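# Set the carton on the raised block with suction

## Task

Place the carton on top of the raised block so that no part of it overhangs the block's edges; it must stay there by itself with nothing from the robot holding it, and at the end the tool must have released it and moved away.

## Robot and tools

The robot is a single six-joint arm (waist, shoulder, elbow, forearm roll, wrist pitch, wrist roll) whose tool is a vacuum gripper with four suction cups on two air channels. The reference point is the cup point, the centre of the four cup rims when nothing touches them. The cups point along the cup point's +z axis. In the cup point's own frame the cups sit at x = -35 and +35 mm, with channel a's pair at y = -70 mm and channel b's pair at y = +70 mm. Each cup is 36 mm across, and the tool reaches 148 mm to each side along y.

Scene frame: the origin lies on the table surface directly beneath the arm base. +z is up, and +y is to the left when facing along +x. Results report end_effector_position in metres and end_effector_quat_wxyz, along with velocities in m/s and rad/s, all in this frame. The base may be tilted, and at long reach the printed position can be slightly wrong.

The row format is shared by every motion tool. It is one flat list of 8 numbers, each in [-1, 1]: dx, dy, dz, rx, ry, rz, suction_a, suction_b. The first six are an offset, not a pose. They are measured in the cup point's own axes, from the cup point pose shown in the most recent result. Before any result in the scene has shown that pose, and for later calls within one reply, they are measured from where the arm is when the action starts. A value of 1.0 equals 0.6 m for dx, dy, dz and 180 degrees for rx, ry, rz. rx, ry, rz together form one rotation vector. Setting all six to zero is not a pause: it pulls the arm back to the reference pose. suction_a and suction_b set each channel's vacuum as a fraction of full vacuum, which is about 75 kPa below ambient. A value of 0.01 or less switches the channel off, and each channel keeps its last setting.

execute_actions takes {"actions": [...]} holding at most one item. An empty list sends nothing and returns the state with pictures. An action is {"rows": [[8 numbers], ...], "steps": n} with 1 to 15 rows and n between 9 and 15 (default 15), each step lasting 1/30 s. Every row is an offset from the same reference pose, not from the previous row, and the final row repeats if there are fewer rows than steps. A wait is {"steps": n} with n up to 300. It counts from the previous result, so your reply time is included. The optional "pictures": true adds camera images. A refused call sends nothing to the robot.

move takes {"target": [8 numbers], "speed": m/s}. The speed runs from 0.002 to 0.5 with a default of 0.25, and rotation is capped at twice that value in rad/s. The cup point follows a straight path toward that offset target over 0.5 to 10 s; a longer path is cut off at 10 s. The tool values are sent when the move starts. The path does not slow for obstacles, and the real tip can lag, drift or overshoot the set speed, especially with the arm nearly straight. The result includes a "move:" line: done, off_target, moving, held or fault, plus any limits such as paced (the pose was clipped) or held (some steps were blocked, after which the arm may jump fast). It also gives the remaining distance to the target.

wait takes {"seconds": 0 to 10} and sends nothing new. zoom_image takes {"camera": one of cam_head_left, cam_head_right, cam_high, cam_low, cam_wrist, "region": [x0, y0, x1, y1]} in pixels, at most 504x504, with the origin at the top left.

Control details: each step's commanded pose is clipped to within 70 mm and 16 degrees of the measured pose. For a long reach, read the pose in the result and then command the remainder. The last 9 steps of every action run after its result is taken, during your reply. Only results with no steps still pending show a "Hand target" line. A "pose unreachable" line or HELD marks steps that the clearance check changed or blocked.

Suction: press both cups of a channel fully flat onto a smooth face of the carton, away from edges, seams and holes. Read suction_measured_a/b. Without a seal the reading stays near 0. part_present becomes 1 at 0.54 and drops back to 0 below 0.49. If one channel is on and a cup covers nothing, the other channel loses vacuum too. Under vacuum the cups shorten by up to about 12 mm. A cup that seals to the table holds the tool down; switch that channel off to free it. To release: lower the carton until it rests on the block, set both channels to 0, then lift at least 15 mm.

Things to avoid: the arm is stiff, so pushing even slightly past contact can cause a fault. A force of 144 N or a joint reaching its load limit (elbow 147, wrist joints 41.4 N m) stops the arm for 10 s. Approach contact slowly. Do not drop, slam or knock anything off the table; that fails the task. Loose objects can sometimes be nudged by outside disturbances. Holding a load heats the motors, and a MOTOR HOT warning comes before a brake stop.

Each tool is called after "Emit:" as a command line: name --argument value for each argument, lists and objects as JSON in quotes; but a table of rows of numbers goes row by row, as --pt "numbers of a row", without its own name.

## Session

Emit:
execute_actions --actions '[]'

Scene clock: 0.00 s of 5300.00 s.
end_effector_position=(+0.6559, +0.0033, +0.5350) suction_measured_a=0.00 part_present_a=0 suction_measured_b=0.00 part_present_b=0 end_effector_quat_wxyz=(-0.008, +0.704, +0.710, -0.002) end_effector_velocity=(+0.000, +0.000, -0.001) end_effector_angular_velocity=(+0.000, +0.001, +0.000)
Joint positions: [-0.053  0.15   1.528  0.001  1.463  1.518]
Joint velocities: [ 0.     0.001 -0.     0.    -0.     0.   ]
Joint torques (N m, as the joint torque sensors report them, + toward a larger angle): no reading
Flange force (N, the push that the arm receives, along the end effector's own x y z axes): no reading
Hand target: +0.656, +0.003, +0.535; -0.008, +0.704, +0.710, -0.002

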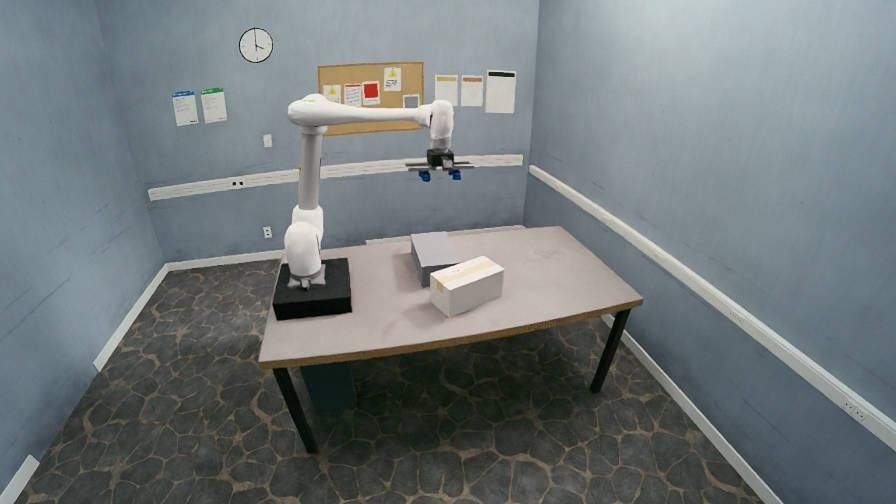

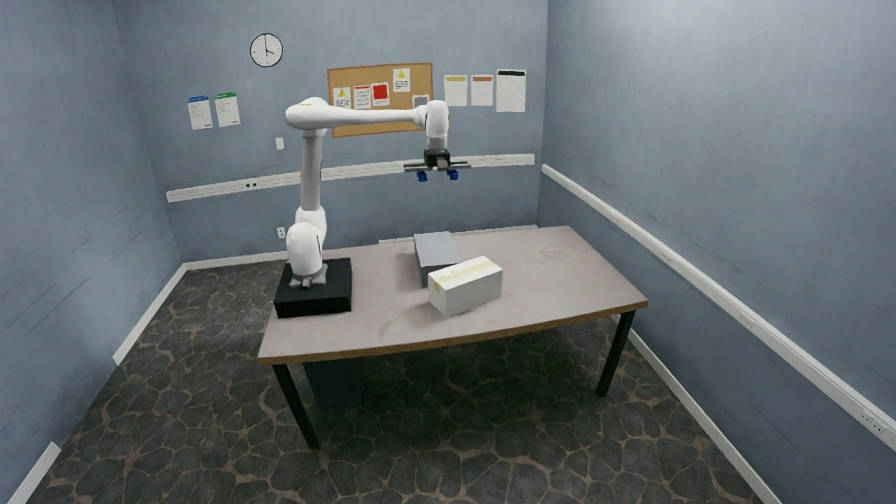

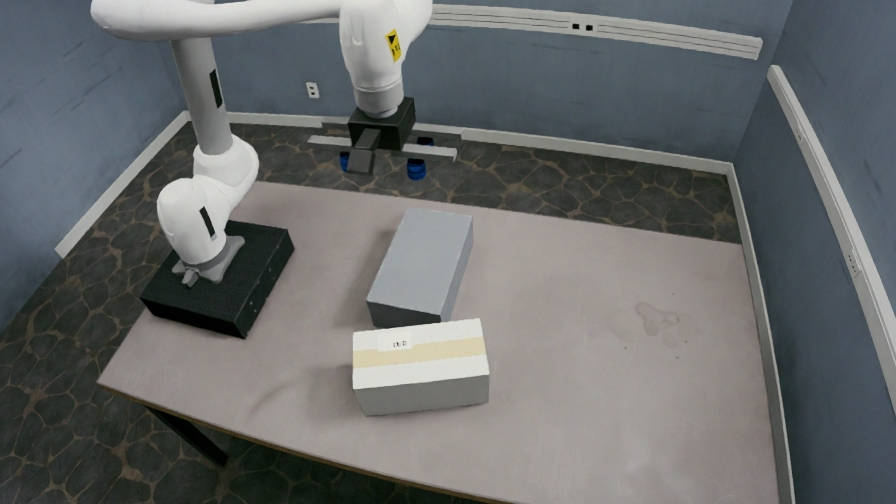

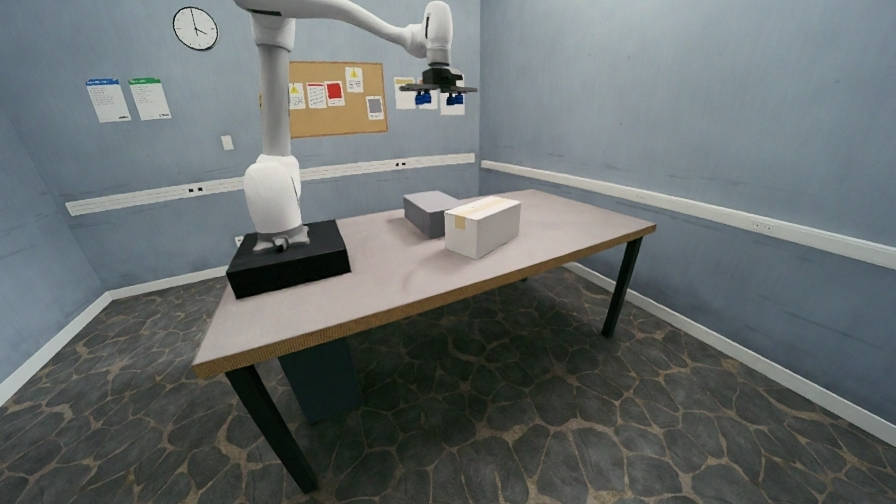

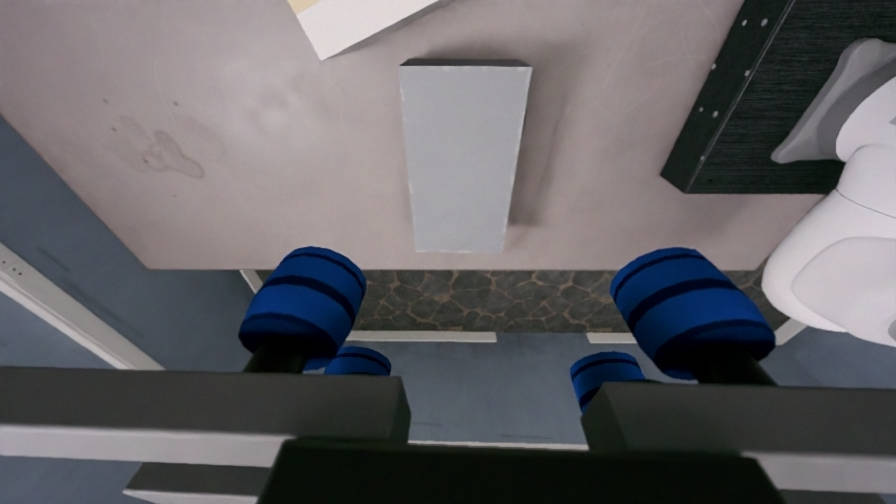

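Emit:
zoom_image --camera "cam_high" --region '[320, 190, 560, 430]'

Emit:
zoom_image --camera "cam_low" --region '[390, 170, 540, 270]'

Region (320, 190, 560, 430) of cam_high's 896x504 image, scaled by 2.100, with more detail than that image has.

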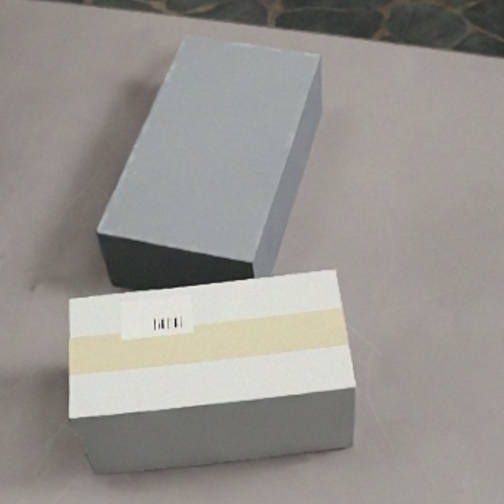

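Region (390, 170, 540, 270) of cam_low's 896x504 image, scaled by 3.360, with more detail than that image has.

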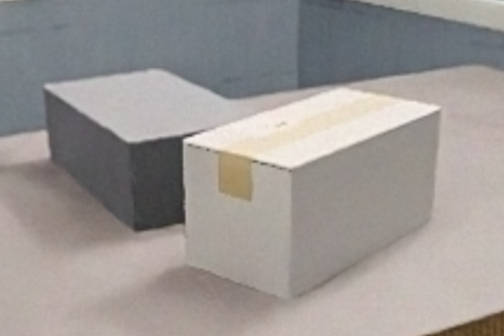

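Emit:
move --target '[-0.33, 0.132, 0.575, 0, 0, -0.107, 0, 0]' --speed 0.35

Emit:
zoom_image --camera "cam_low" --region '[390, 150, 570, 270]'

Scene clock: 3.60 s of 5300.00 s.
end_effector_position=(+0.7324, -0.1911, +0.1876) suction_measured_a=0.00 part_present_a=0 suction_measured_b=0.00 part_present_b=0 end_effector_quat_wxyz=(-0.008, +0.575, +0.818, -0.001) end_effector_velocity=(-0.000, -0.001, -0.002) end_effector_angular_velocity=(+0.001, +0.002, -0.000)
Joint positions: [-0.311  0.513  1.693  0.001  0.935  0.924]
Joint velocities: [-0.001  0.003 -0.001  0.     0.    -0.001]
Joint torques (N m, as the joint torque sensors report them, + toward a larger angle): [  0.94 -88.62 -36.16   3.72  -0.12   0.69]
Flange force (N, the push that the arm receives, along the end effector's own x y z axes): [0.9 -3.0 -3.2]
Hand target: +0.732, -0.191, +0.188; -0.008, +0.575, +0.818, -0.001
Off the commanded pose: 0.001 m, 0 deg.
Kept back: nothing.
move: done
camera_calibration (this result's frames):
cam_wrist: T_world_to_cam=[[-0.951021, -0.308698, -0.0162393, 0.65445], [-0.246237, 0.724741, 0.64352, 0.235344], [-0.186884, 0.616, -0.765257, 0.537873], [0, 0, 0, 1]] pos_world=[0.780866, -0.299866, 0.27079]

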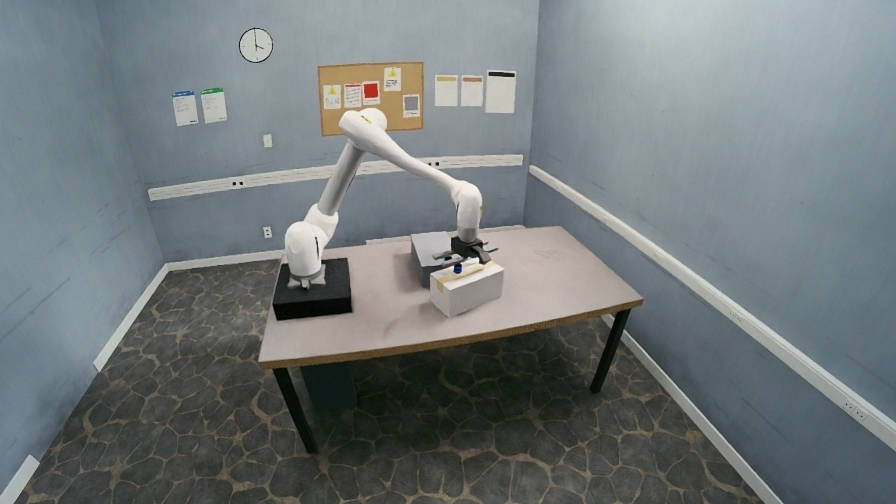

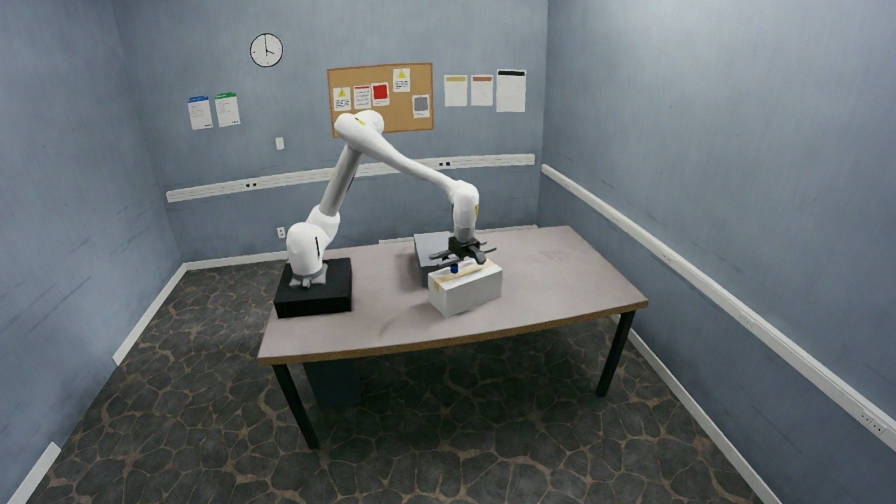

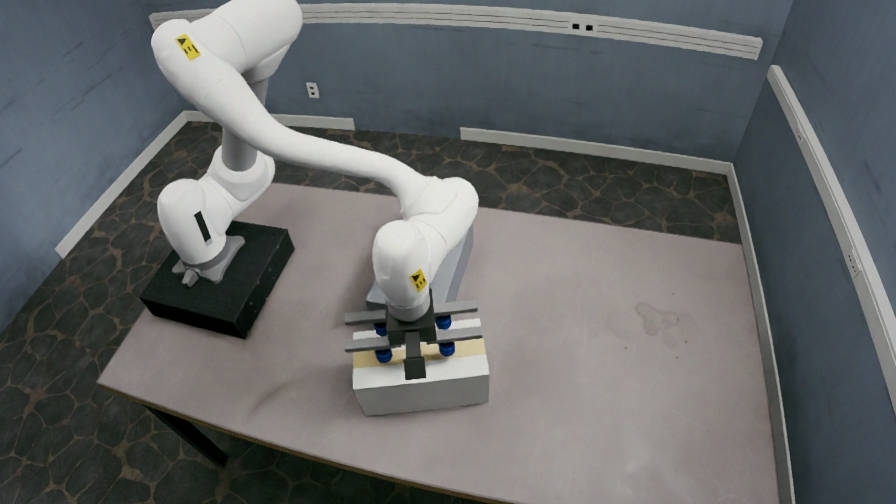

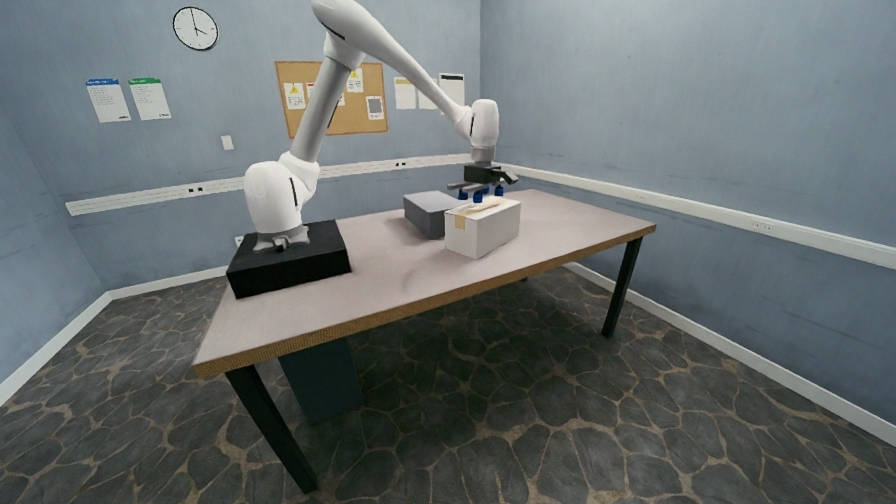

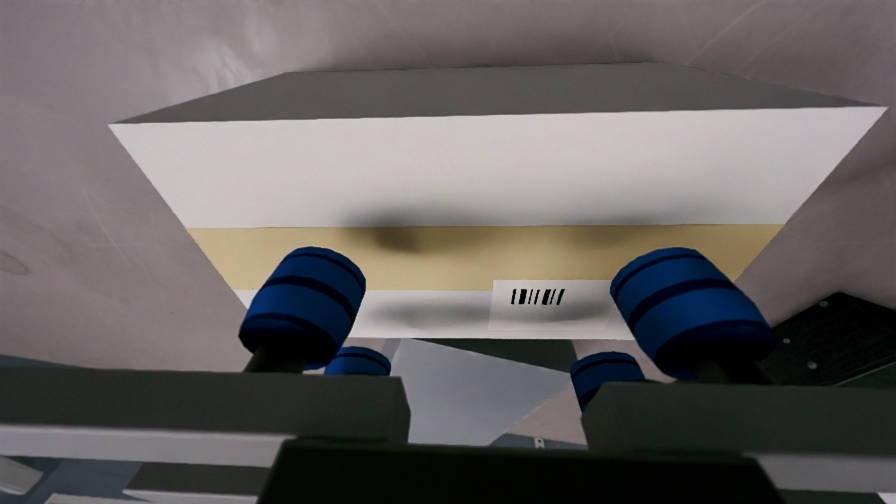

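Region (390, 150, 570, 270) of cam_low's 896x504 image, scaled by 2.800, with more detail than that image has.

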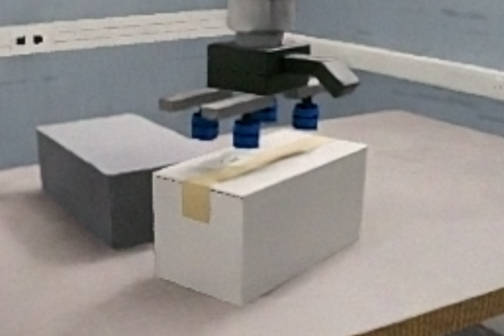

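Emit:
move --target '[-0.013, 0, 0.064, 0, 0, 0, 1, 1]' --speed 0.04

Scene clock: 5.13 s of 5300.00 s.
end_effector_position=(+0.7344, -0.1981, +0.1490) suction_measured_a=0.36 part_present_a=0 suction_measured_b=0.36 part_present_b=0 end_effector_quat_wxyz=(-0.008, +0.575, +0.818, -0.001) end_effector_velocity=(+0.000, -0.000, -0.000) end_effector_angular_velocity=(-0.000, -0.001, -0.001)
Joint positions: [-0.319  0.557  1.704  0.001  0.88   0.916]
Joint velocities: [-0.     0.001 -0.     0.    -0.002  0.   ]
Joint torques (N m, as the joint torque sensors report them, + toward a larger angle): [   1.31 -104.21  -43.38    3.54   -0.35    0.68]
Flange force (N, the push that the arm receives, along the end effector's own x y z axes): [1.5 -5.0 14.9]
Hand target: +0.735, -0.198, +0.149; -0.008, +0.575, +0.818, -0.001
Off the commanded pose: 0.000 m, 0 deg.
Kept back: nothing.
move: done
camera_calibration (this result's frames):
cam_wrist: T_world_to_cam=[[-0.951053, -0.308613, -0.0160149, 0.653605], [-0.246005, 0.724713, 0.64364, 0.26559], [-0.187029, 0.616075, -0.765161, 0.51315], [0, 0, 0, 1]] pos_world=[0.782923, -0.306905, 0.232166]

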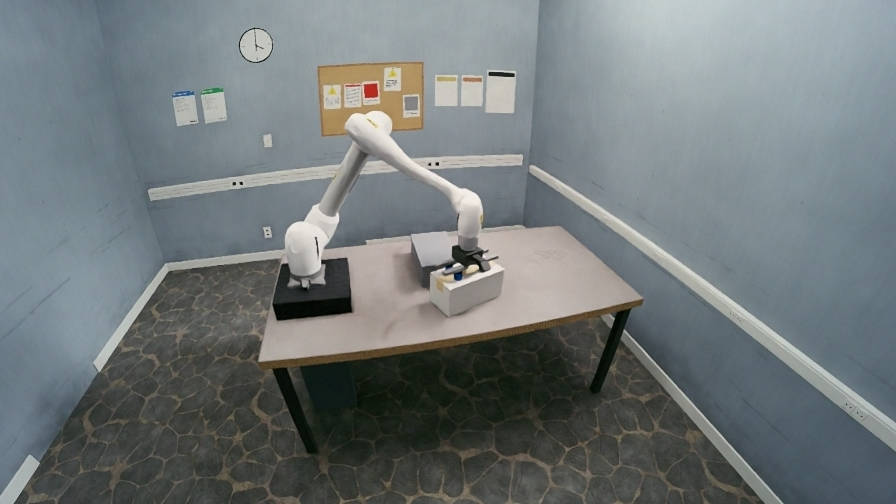

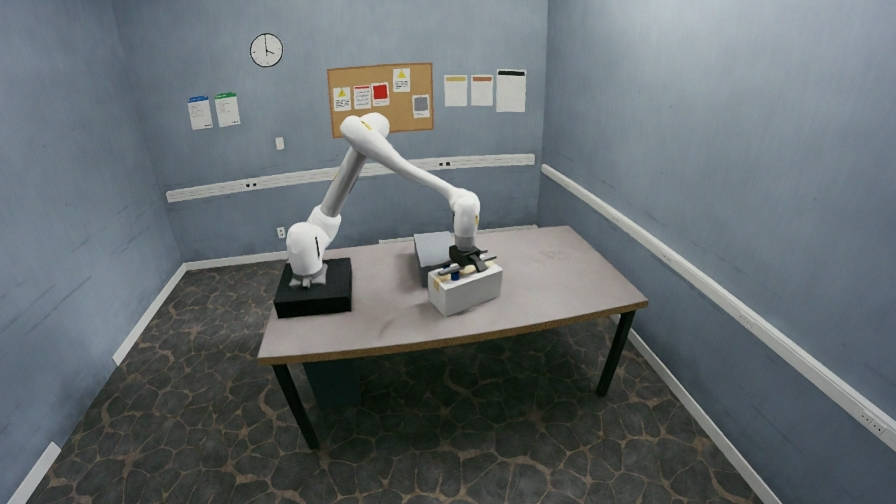

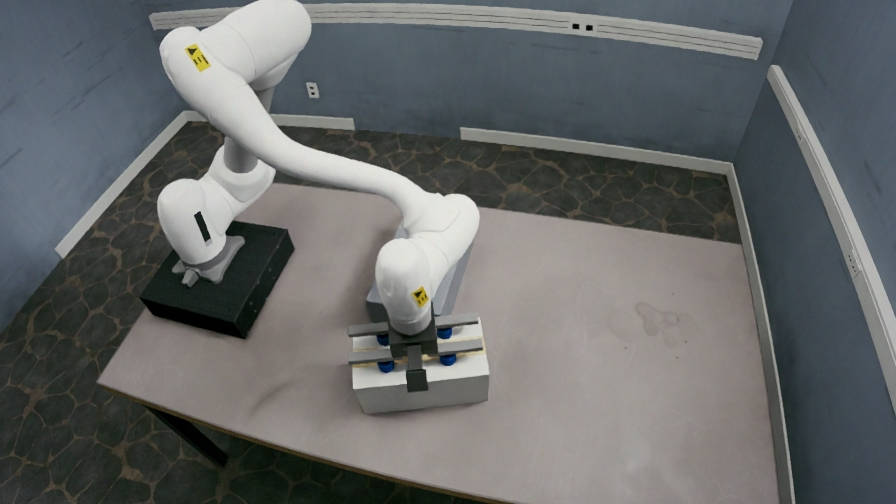

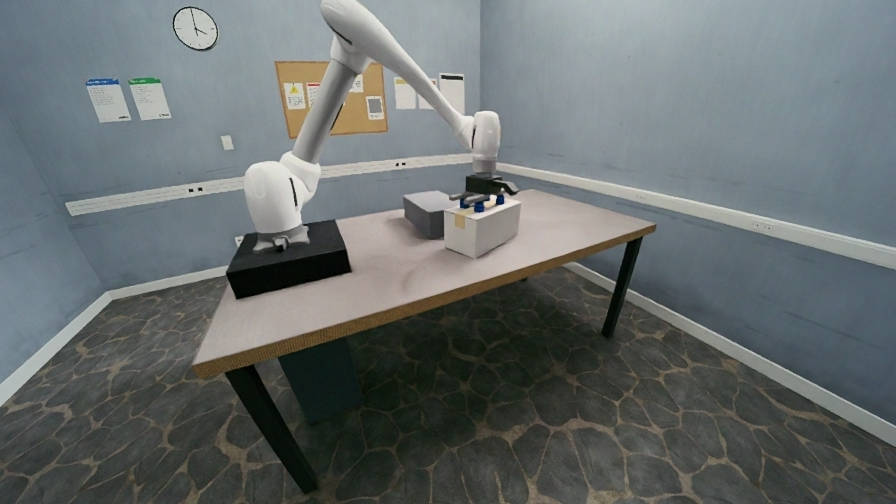

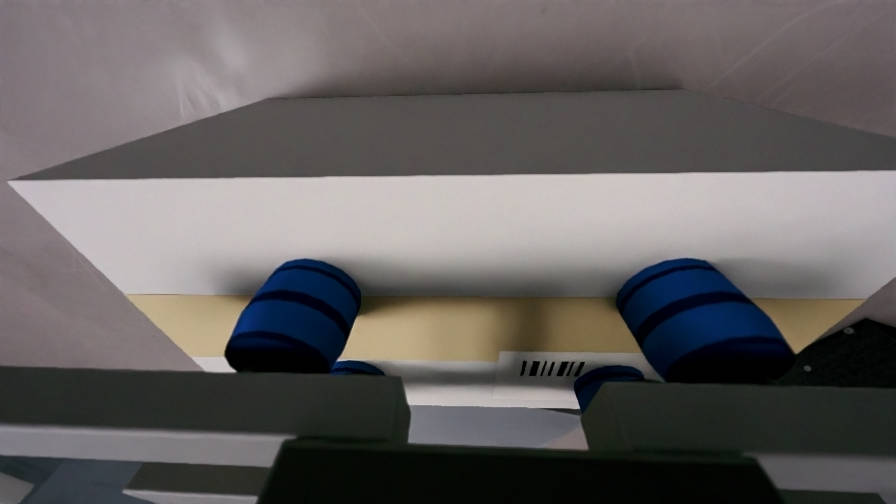

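Sealed and already lifted. Raise.

Emit:
move --target '[0, 0, -0.24, 0, 0, 0, 1, 1]' --speed 0.2

Scene clock: 6.50 s of 5300.00 s.
end_effector_position=(+0.7364, -0.1992, +0.2929) suction_measured_a=0.78 part_present_a=1 suction_measured_b=0.78 part_present_b=1 end_effector_quat_wxyz=(-0.008, +0.575, +0.818, -0.001) end_effector_velocity=(+0.000, +0.000, +0.003) end_effector_angular_velocity=(-0.001, -0.002, +0.000)
Joint positions: [-0.319  0.43   1.604  0.001  1.107  0.916]
Joint velocities: [ 0.    -0.003 -0.001  0.     0.002  0.   ]
Joint torques (N m, as the joint torque sensors report them, + toward a larger angle): [  -0.03 -100.98  -50.18    3.94    0.07    0.44]
Flange force (N, the push that the arm receives, along the end effector's own x y z axes): [1.4 -0.8 18.6]
Hand target: +0.736, -0.199, +0.293; -0.008, +0.575, +0.818, -0.001
Off the commanded pose: 0.000 m, 0 deg.
Kept back: nothing.
move: done
camera_calibration (this result's frames):
cam_wrist: T_world_to_cam=[[-0.950996, -0.308787, -0.0160094, 0.657412], [-0.246105, 0.724572, 0.64376, 0.174305], [-0.187185, 0.616154, -0.76506, 0.624329], [0, 0, 0, 1]] pos_world=[0.784959, -0.307979, 0.375963]

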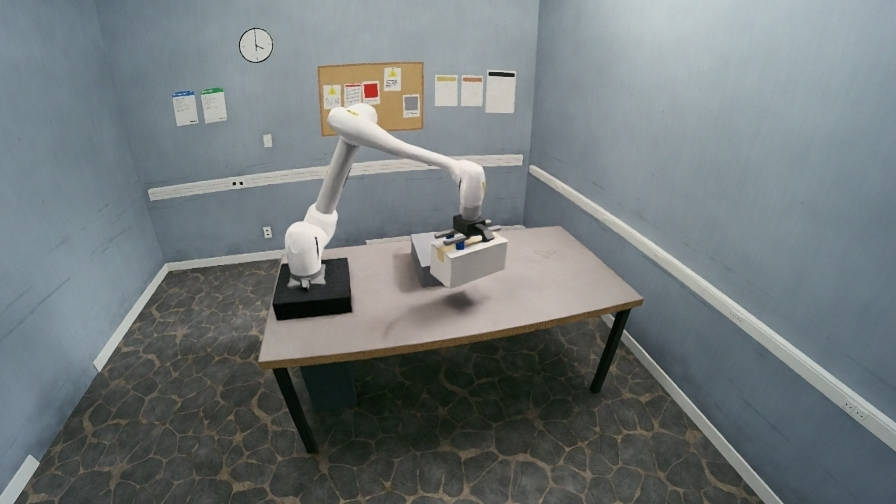

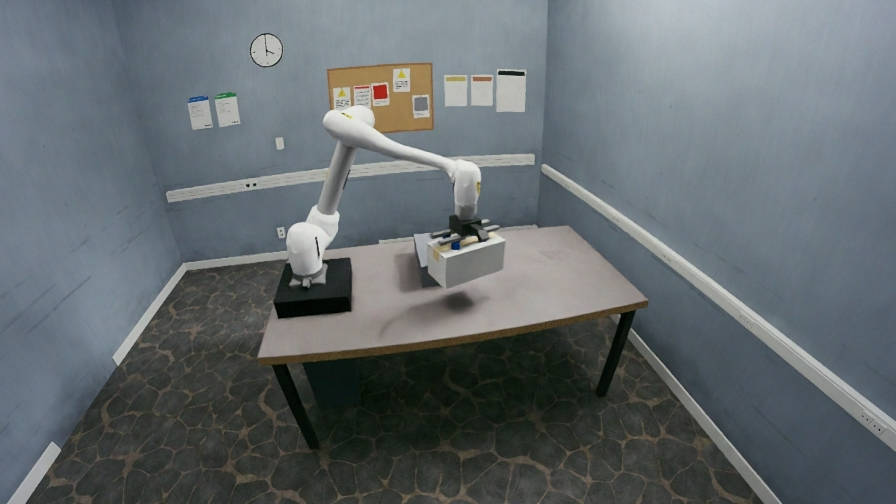

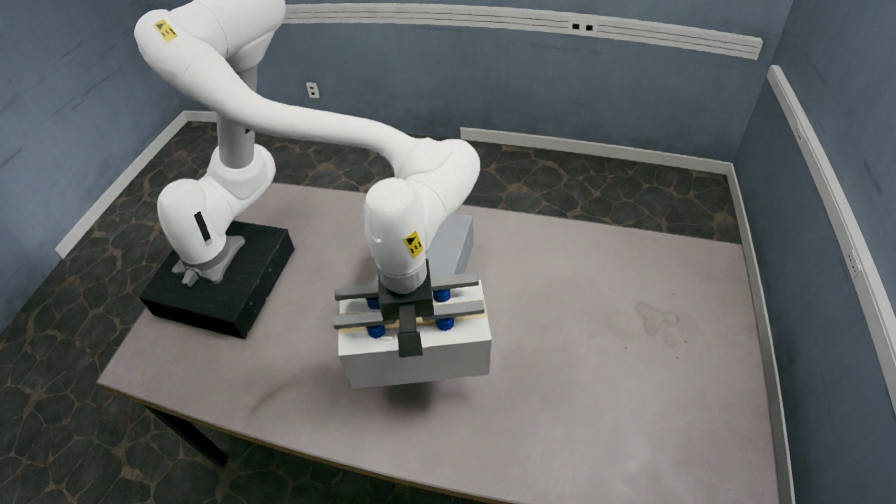

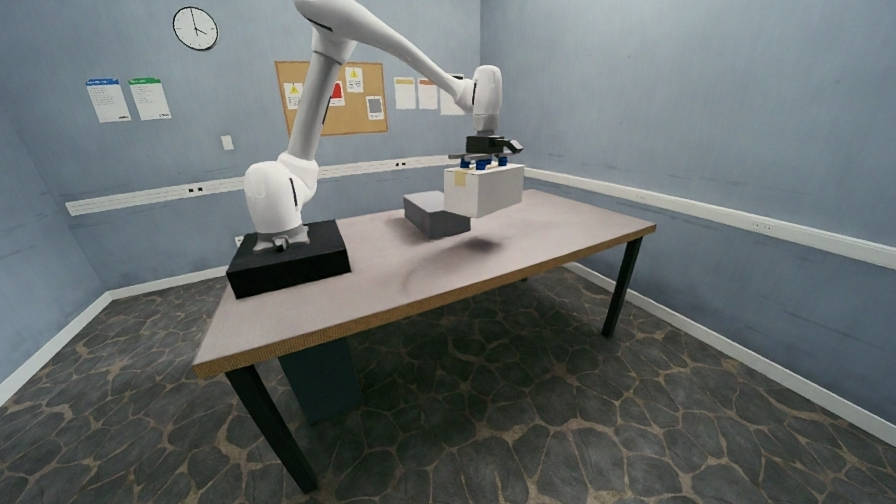

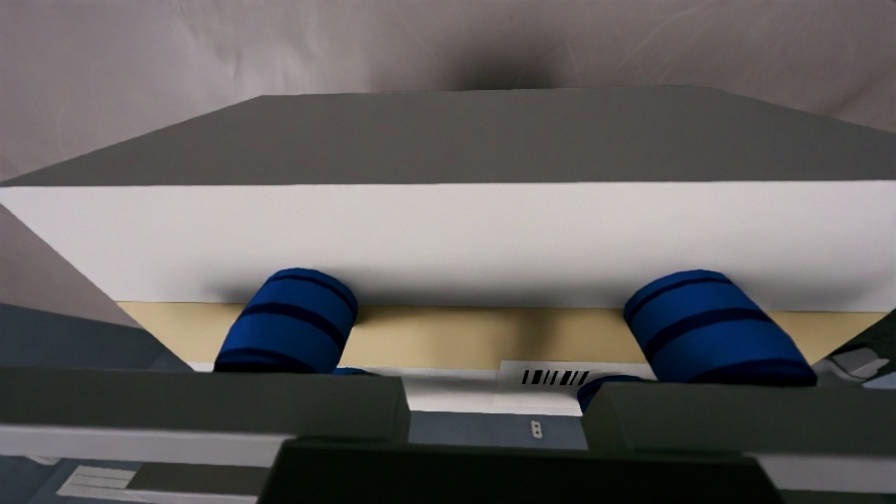

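Emit:
move --target '[0.567, 0.055, 0.03, 0, 0, -0.386, 1, 1]' --speed 0.35

Emit:
zoom_image --camera "cam_low" --region '[370, 120, 550, 260]'

Scene clock: 9.00 s of 5300.00 s.
end_effector_position=(+0.6517, +0.1319, +0.2788) suction_measured_a=0.78 part_present_a=1 suction_measured_b=0.78 part_present_b=1 end_effector_quat_wxyz=(-0.007, +0.007, +1.000, +0.004) end_effector_velocity=(-0.000, +0.001, +0.000) end_effector_angular_velocity=(+0.000, +0.000, +0.003)
Joint positions: [0.14  0.306 1.821 0.001 1.014 0.163]
Joint velocities: [ 0.002 -0.     0.     0.     0.    -0.001]
Joint torques (N m, as the joint torque sensors report them, + toward a larger angle): [  2.47 -82.02 -47.15   3.53  -0.15   0.64]
Flange force (N, the push that the arm receives, along the end effector's own x y z axes): [3.0 -3.6 15.5]
Hand target: +0.652, +0.132, +0.279; -0.007, +0.006, +1.000, +0.004
Off the commanded pose: 0.001 m, 0 deg.
Kept back: nothing.
move: done
camera_calibration (this result's frames):
cam_wrist: T_world_to_cam=[[-0.0445897, -0.998383, -0.0352594, 0.184424], [-0.763942, 0.0113335, 0.645185, 0.353768], [-0.643742, 0.0557048, -0.763212, 0.764646], [0, 0, 0, 1]] pos_world=[0.770717, 0.137522, 0.361843]

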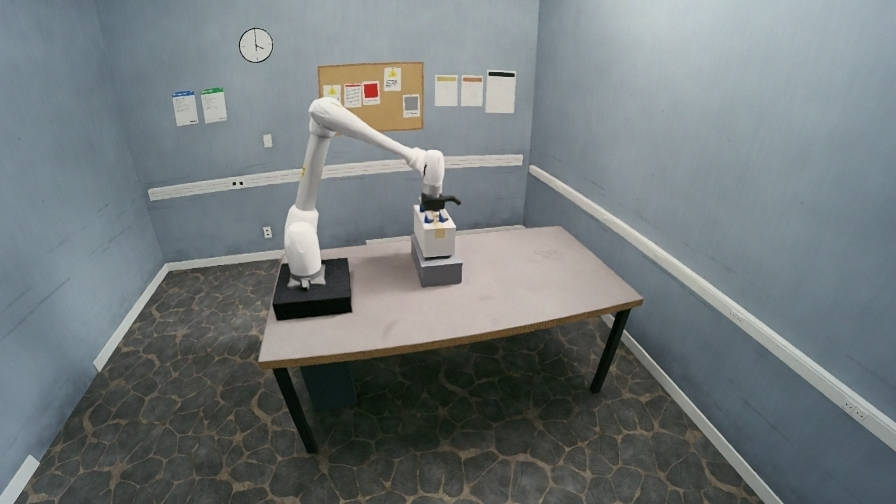

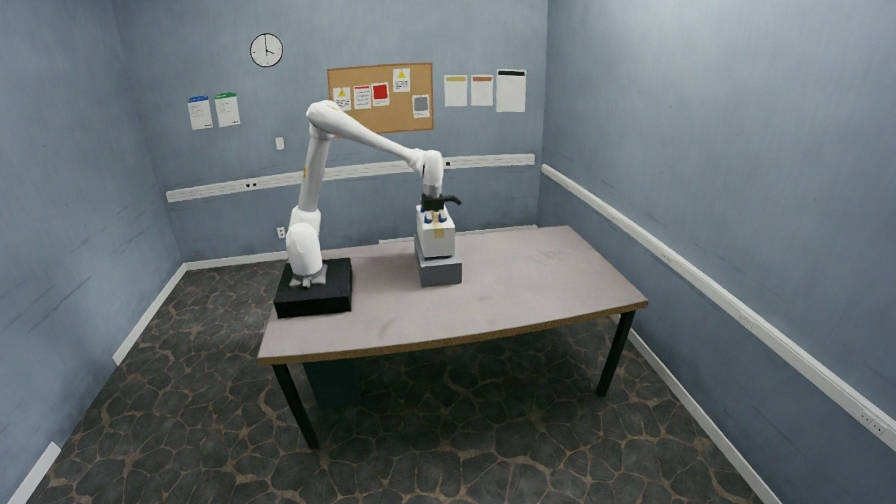

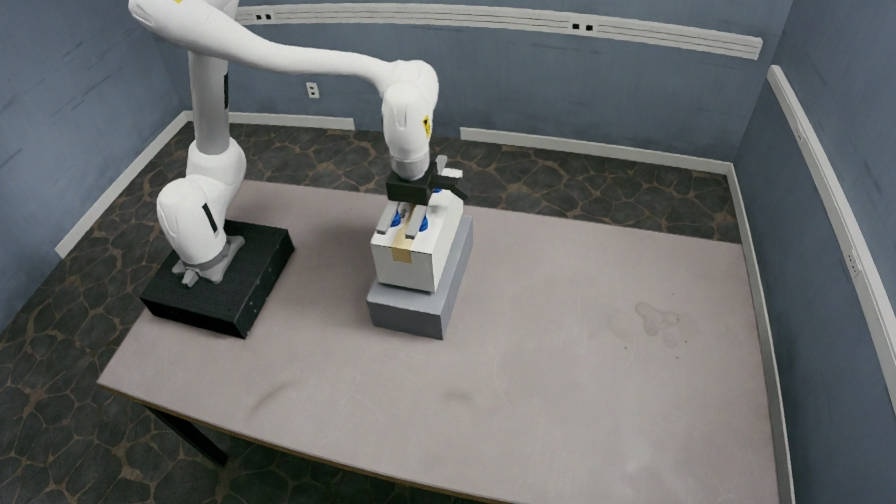

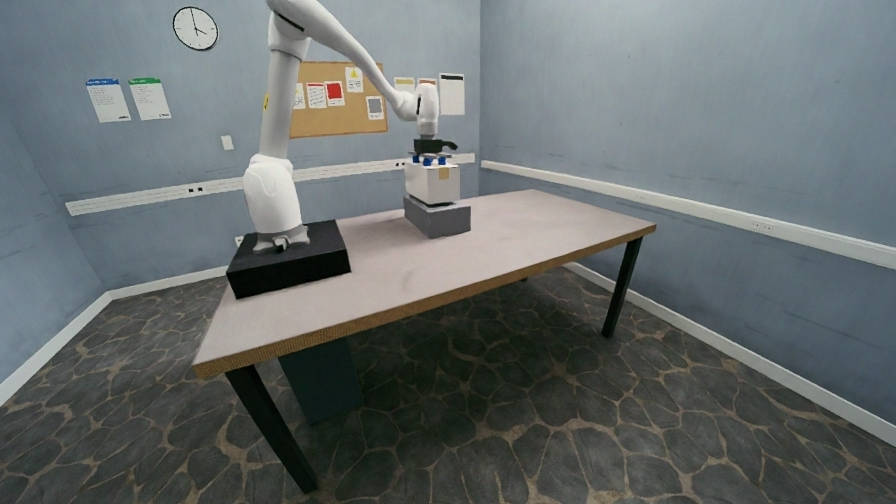

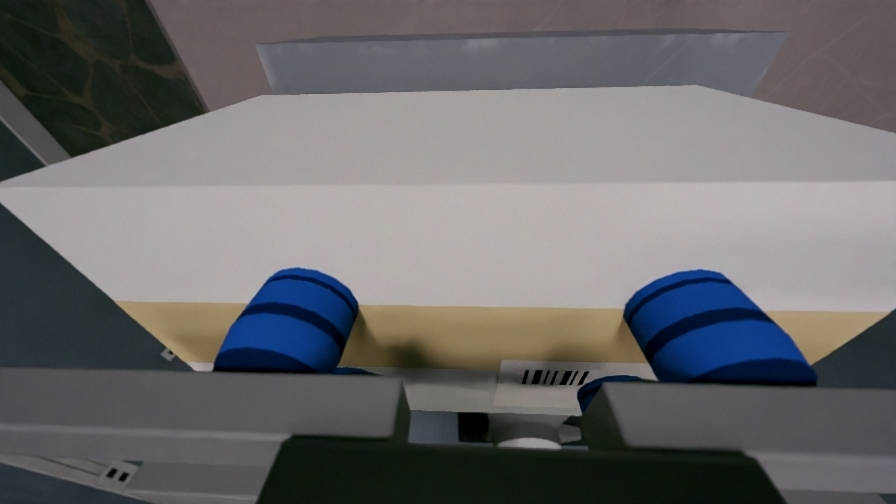

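Region (370, 120, 550, 260) of cam_low's 896x504 image, scaled by 2.800, with more detail than that image has.

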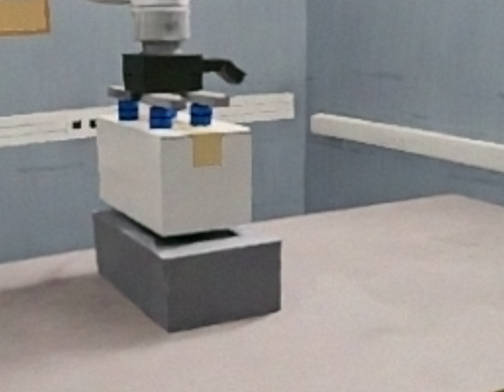

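Emit:
move --target '[-0.007, -0.045, 0.024, 0, 0, 0, 1, 1]' --speed 0.04

Emit:
zoom_image --camera "cam_low" --region '[390, 150, 490, 250]'

Scene clock: 10.50 s of 5300.00 s.
end_effector_position=(+0.6554, +0.1050, +0.2641) suction_measured_a=0.78 part_present_a=1 suction_measured_b=0.78 part_present_b=1 end_effector_quat_wxyz=(-0.007, +0.007, +1.000, +0.004) end_effector_velocity=(+0.000, -0.000, +0.001) end_effector_angular_velocity=(+0.000, -0.002, +0.000)
Joint positions: [0.099 0.317 1.836 0.001 0.988 0.122]
Joint velocities: [-0.    -0.002  0.     0.    -0.001 -0.   ]
Joint torques (N m, as the joint torque sensors report them, + toward a larger angle): [  0.76 -83.16 -46.49   3.46  -0.05   0.69]
Flange force (N, the push that the arm receives, along the end effector's own x y z axes): [3.3 -0.6 15.8]
Hand target: +0.655, +0.105, +0.264; -0.007, +0.007, +1.000, +0.004
Off the commanded pose: 0.000 m, 0 deg.
Kept back: nothing.
move: done
camera_calibration (this result's frames):
cam_wrist: T_world_to_cam=[[-0.0445577, -0.998388, -0.0351659, 0.157175], [-0.763978, 0.0113724, 0.645142, 0.366363], [-0.643702, 0.0556121, -0.763253, 0.757323], [0, 0, 0, 1]] pos_world=[0.774387, 0.110638, 0.3472]

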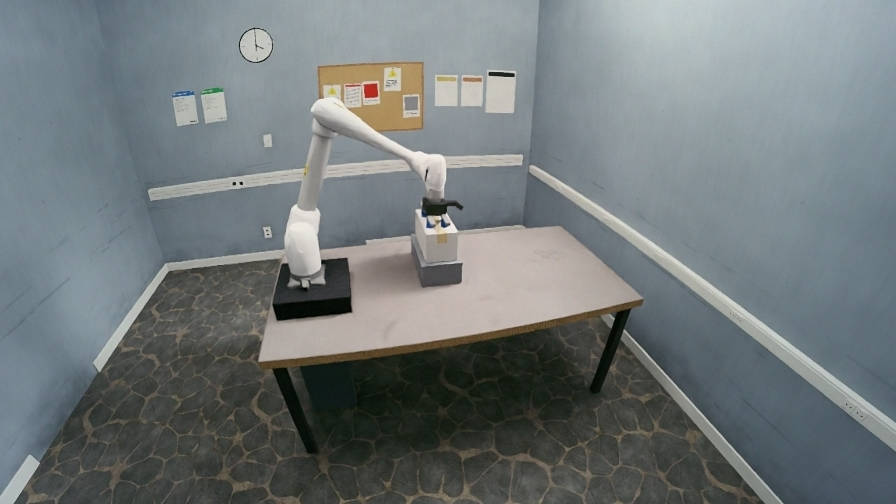

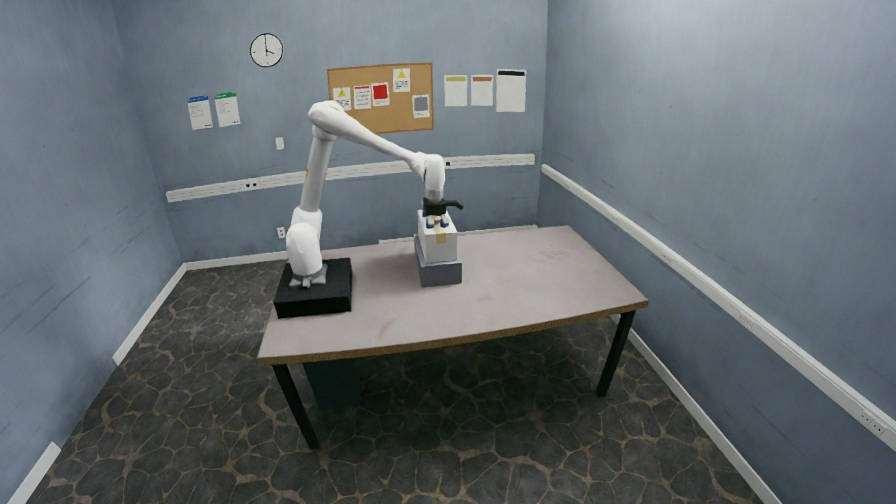

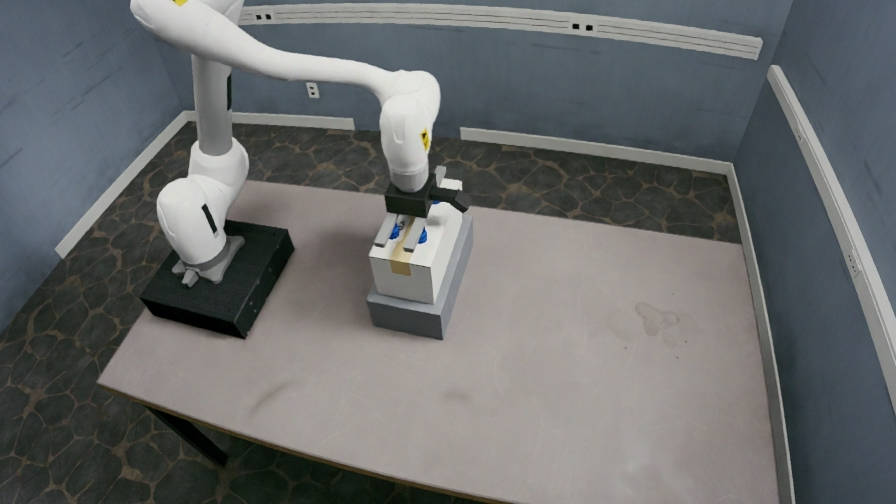

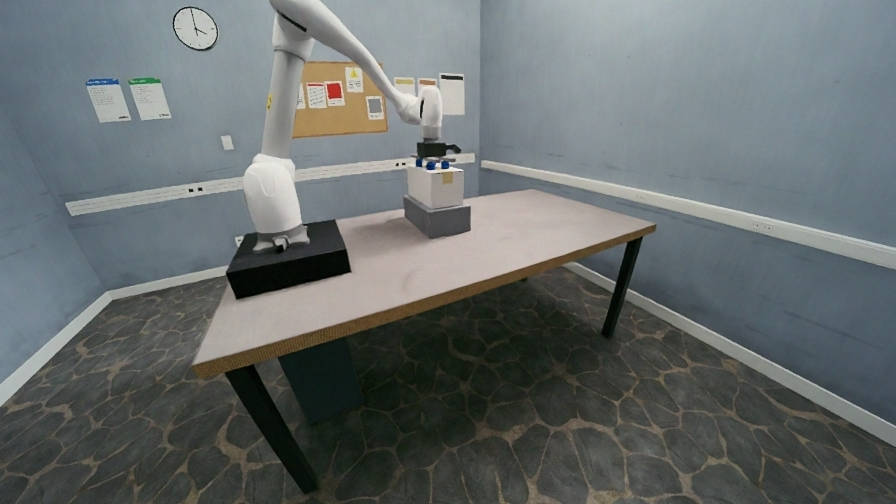

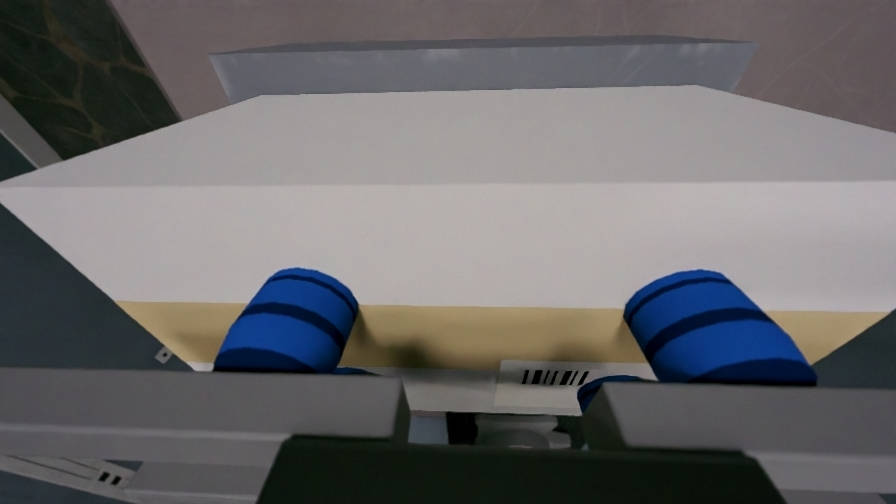

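Region (390, 150, 490, 250) of cam_low's 896x504 image, scaled by 5.040, with more detail than that image has.

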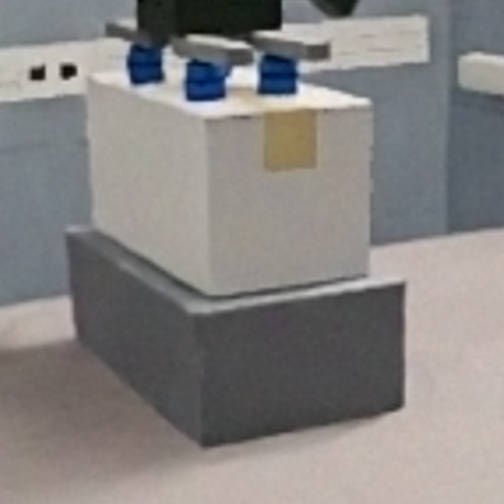

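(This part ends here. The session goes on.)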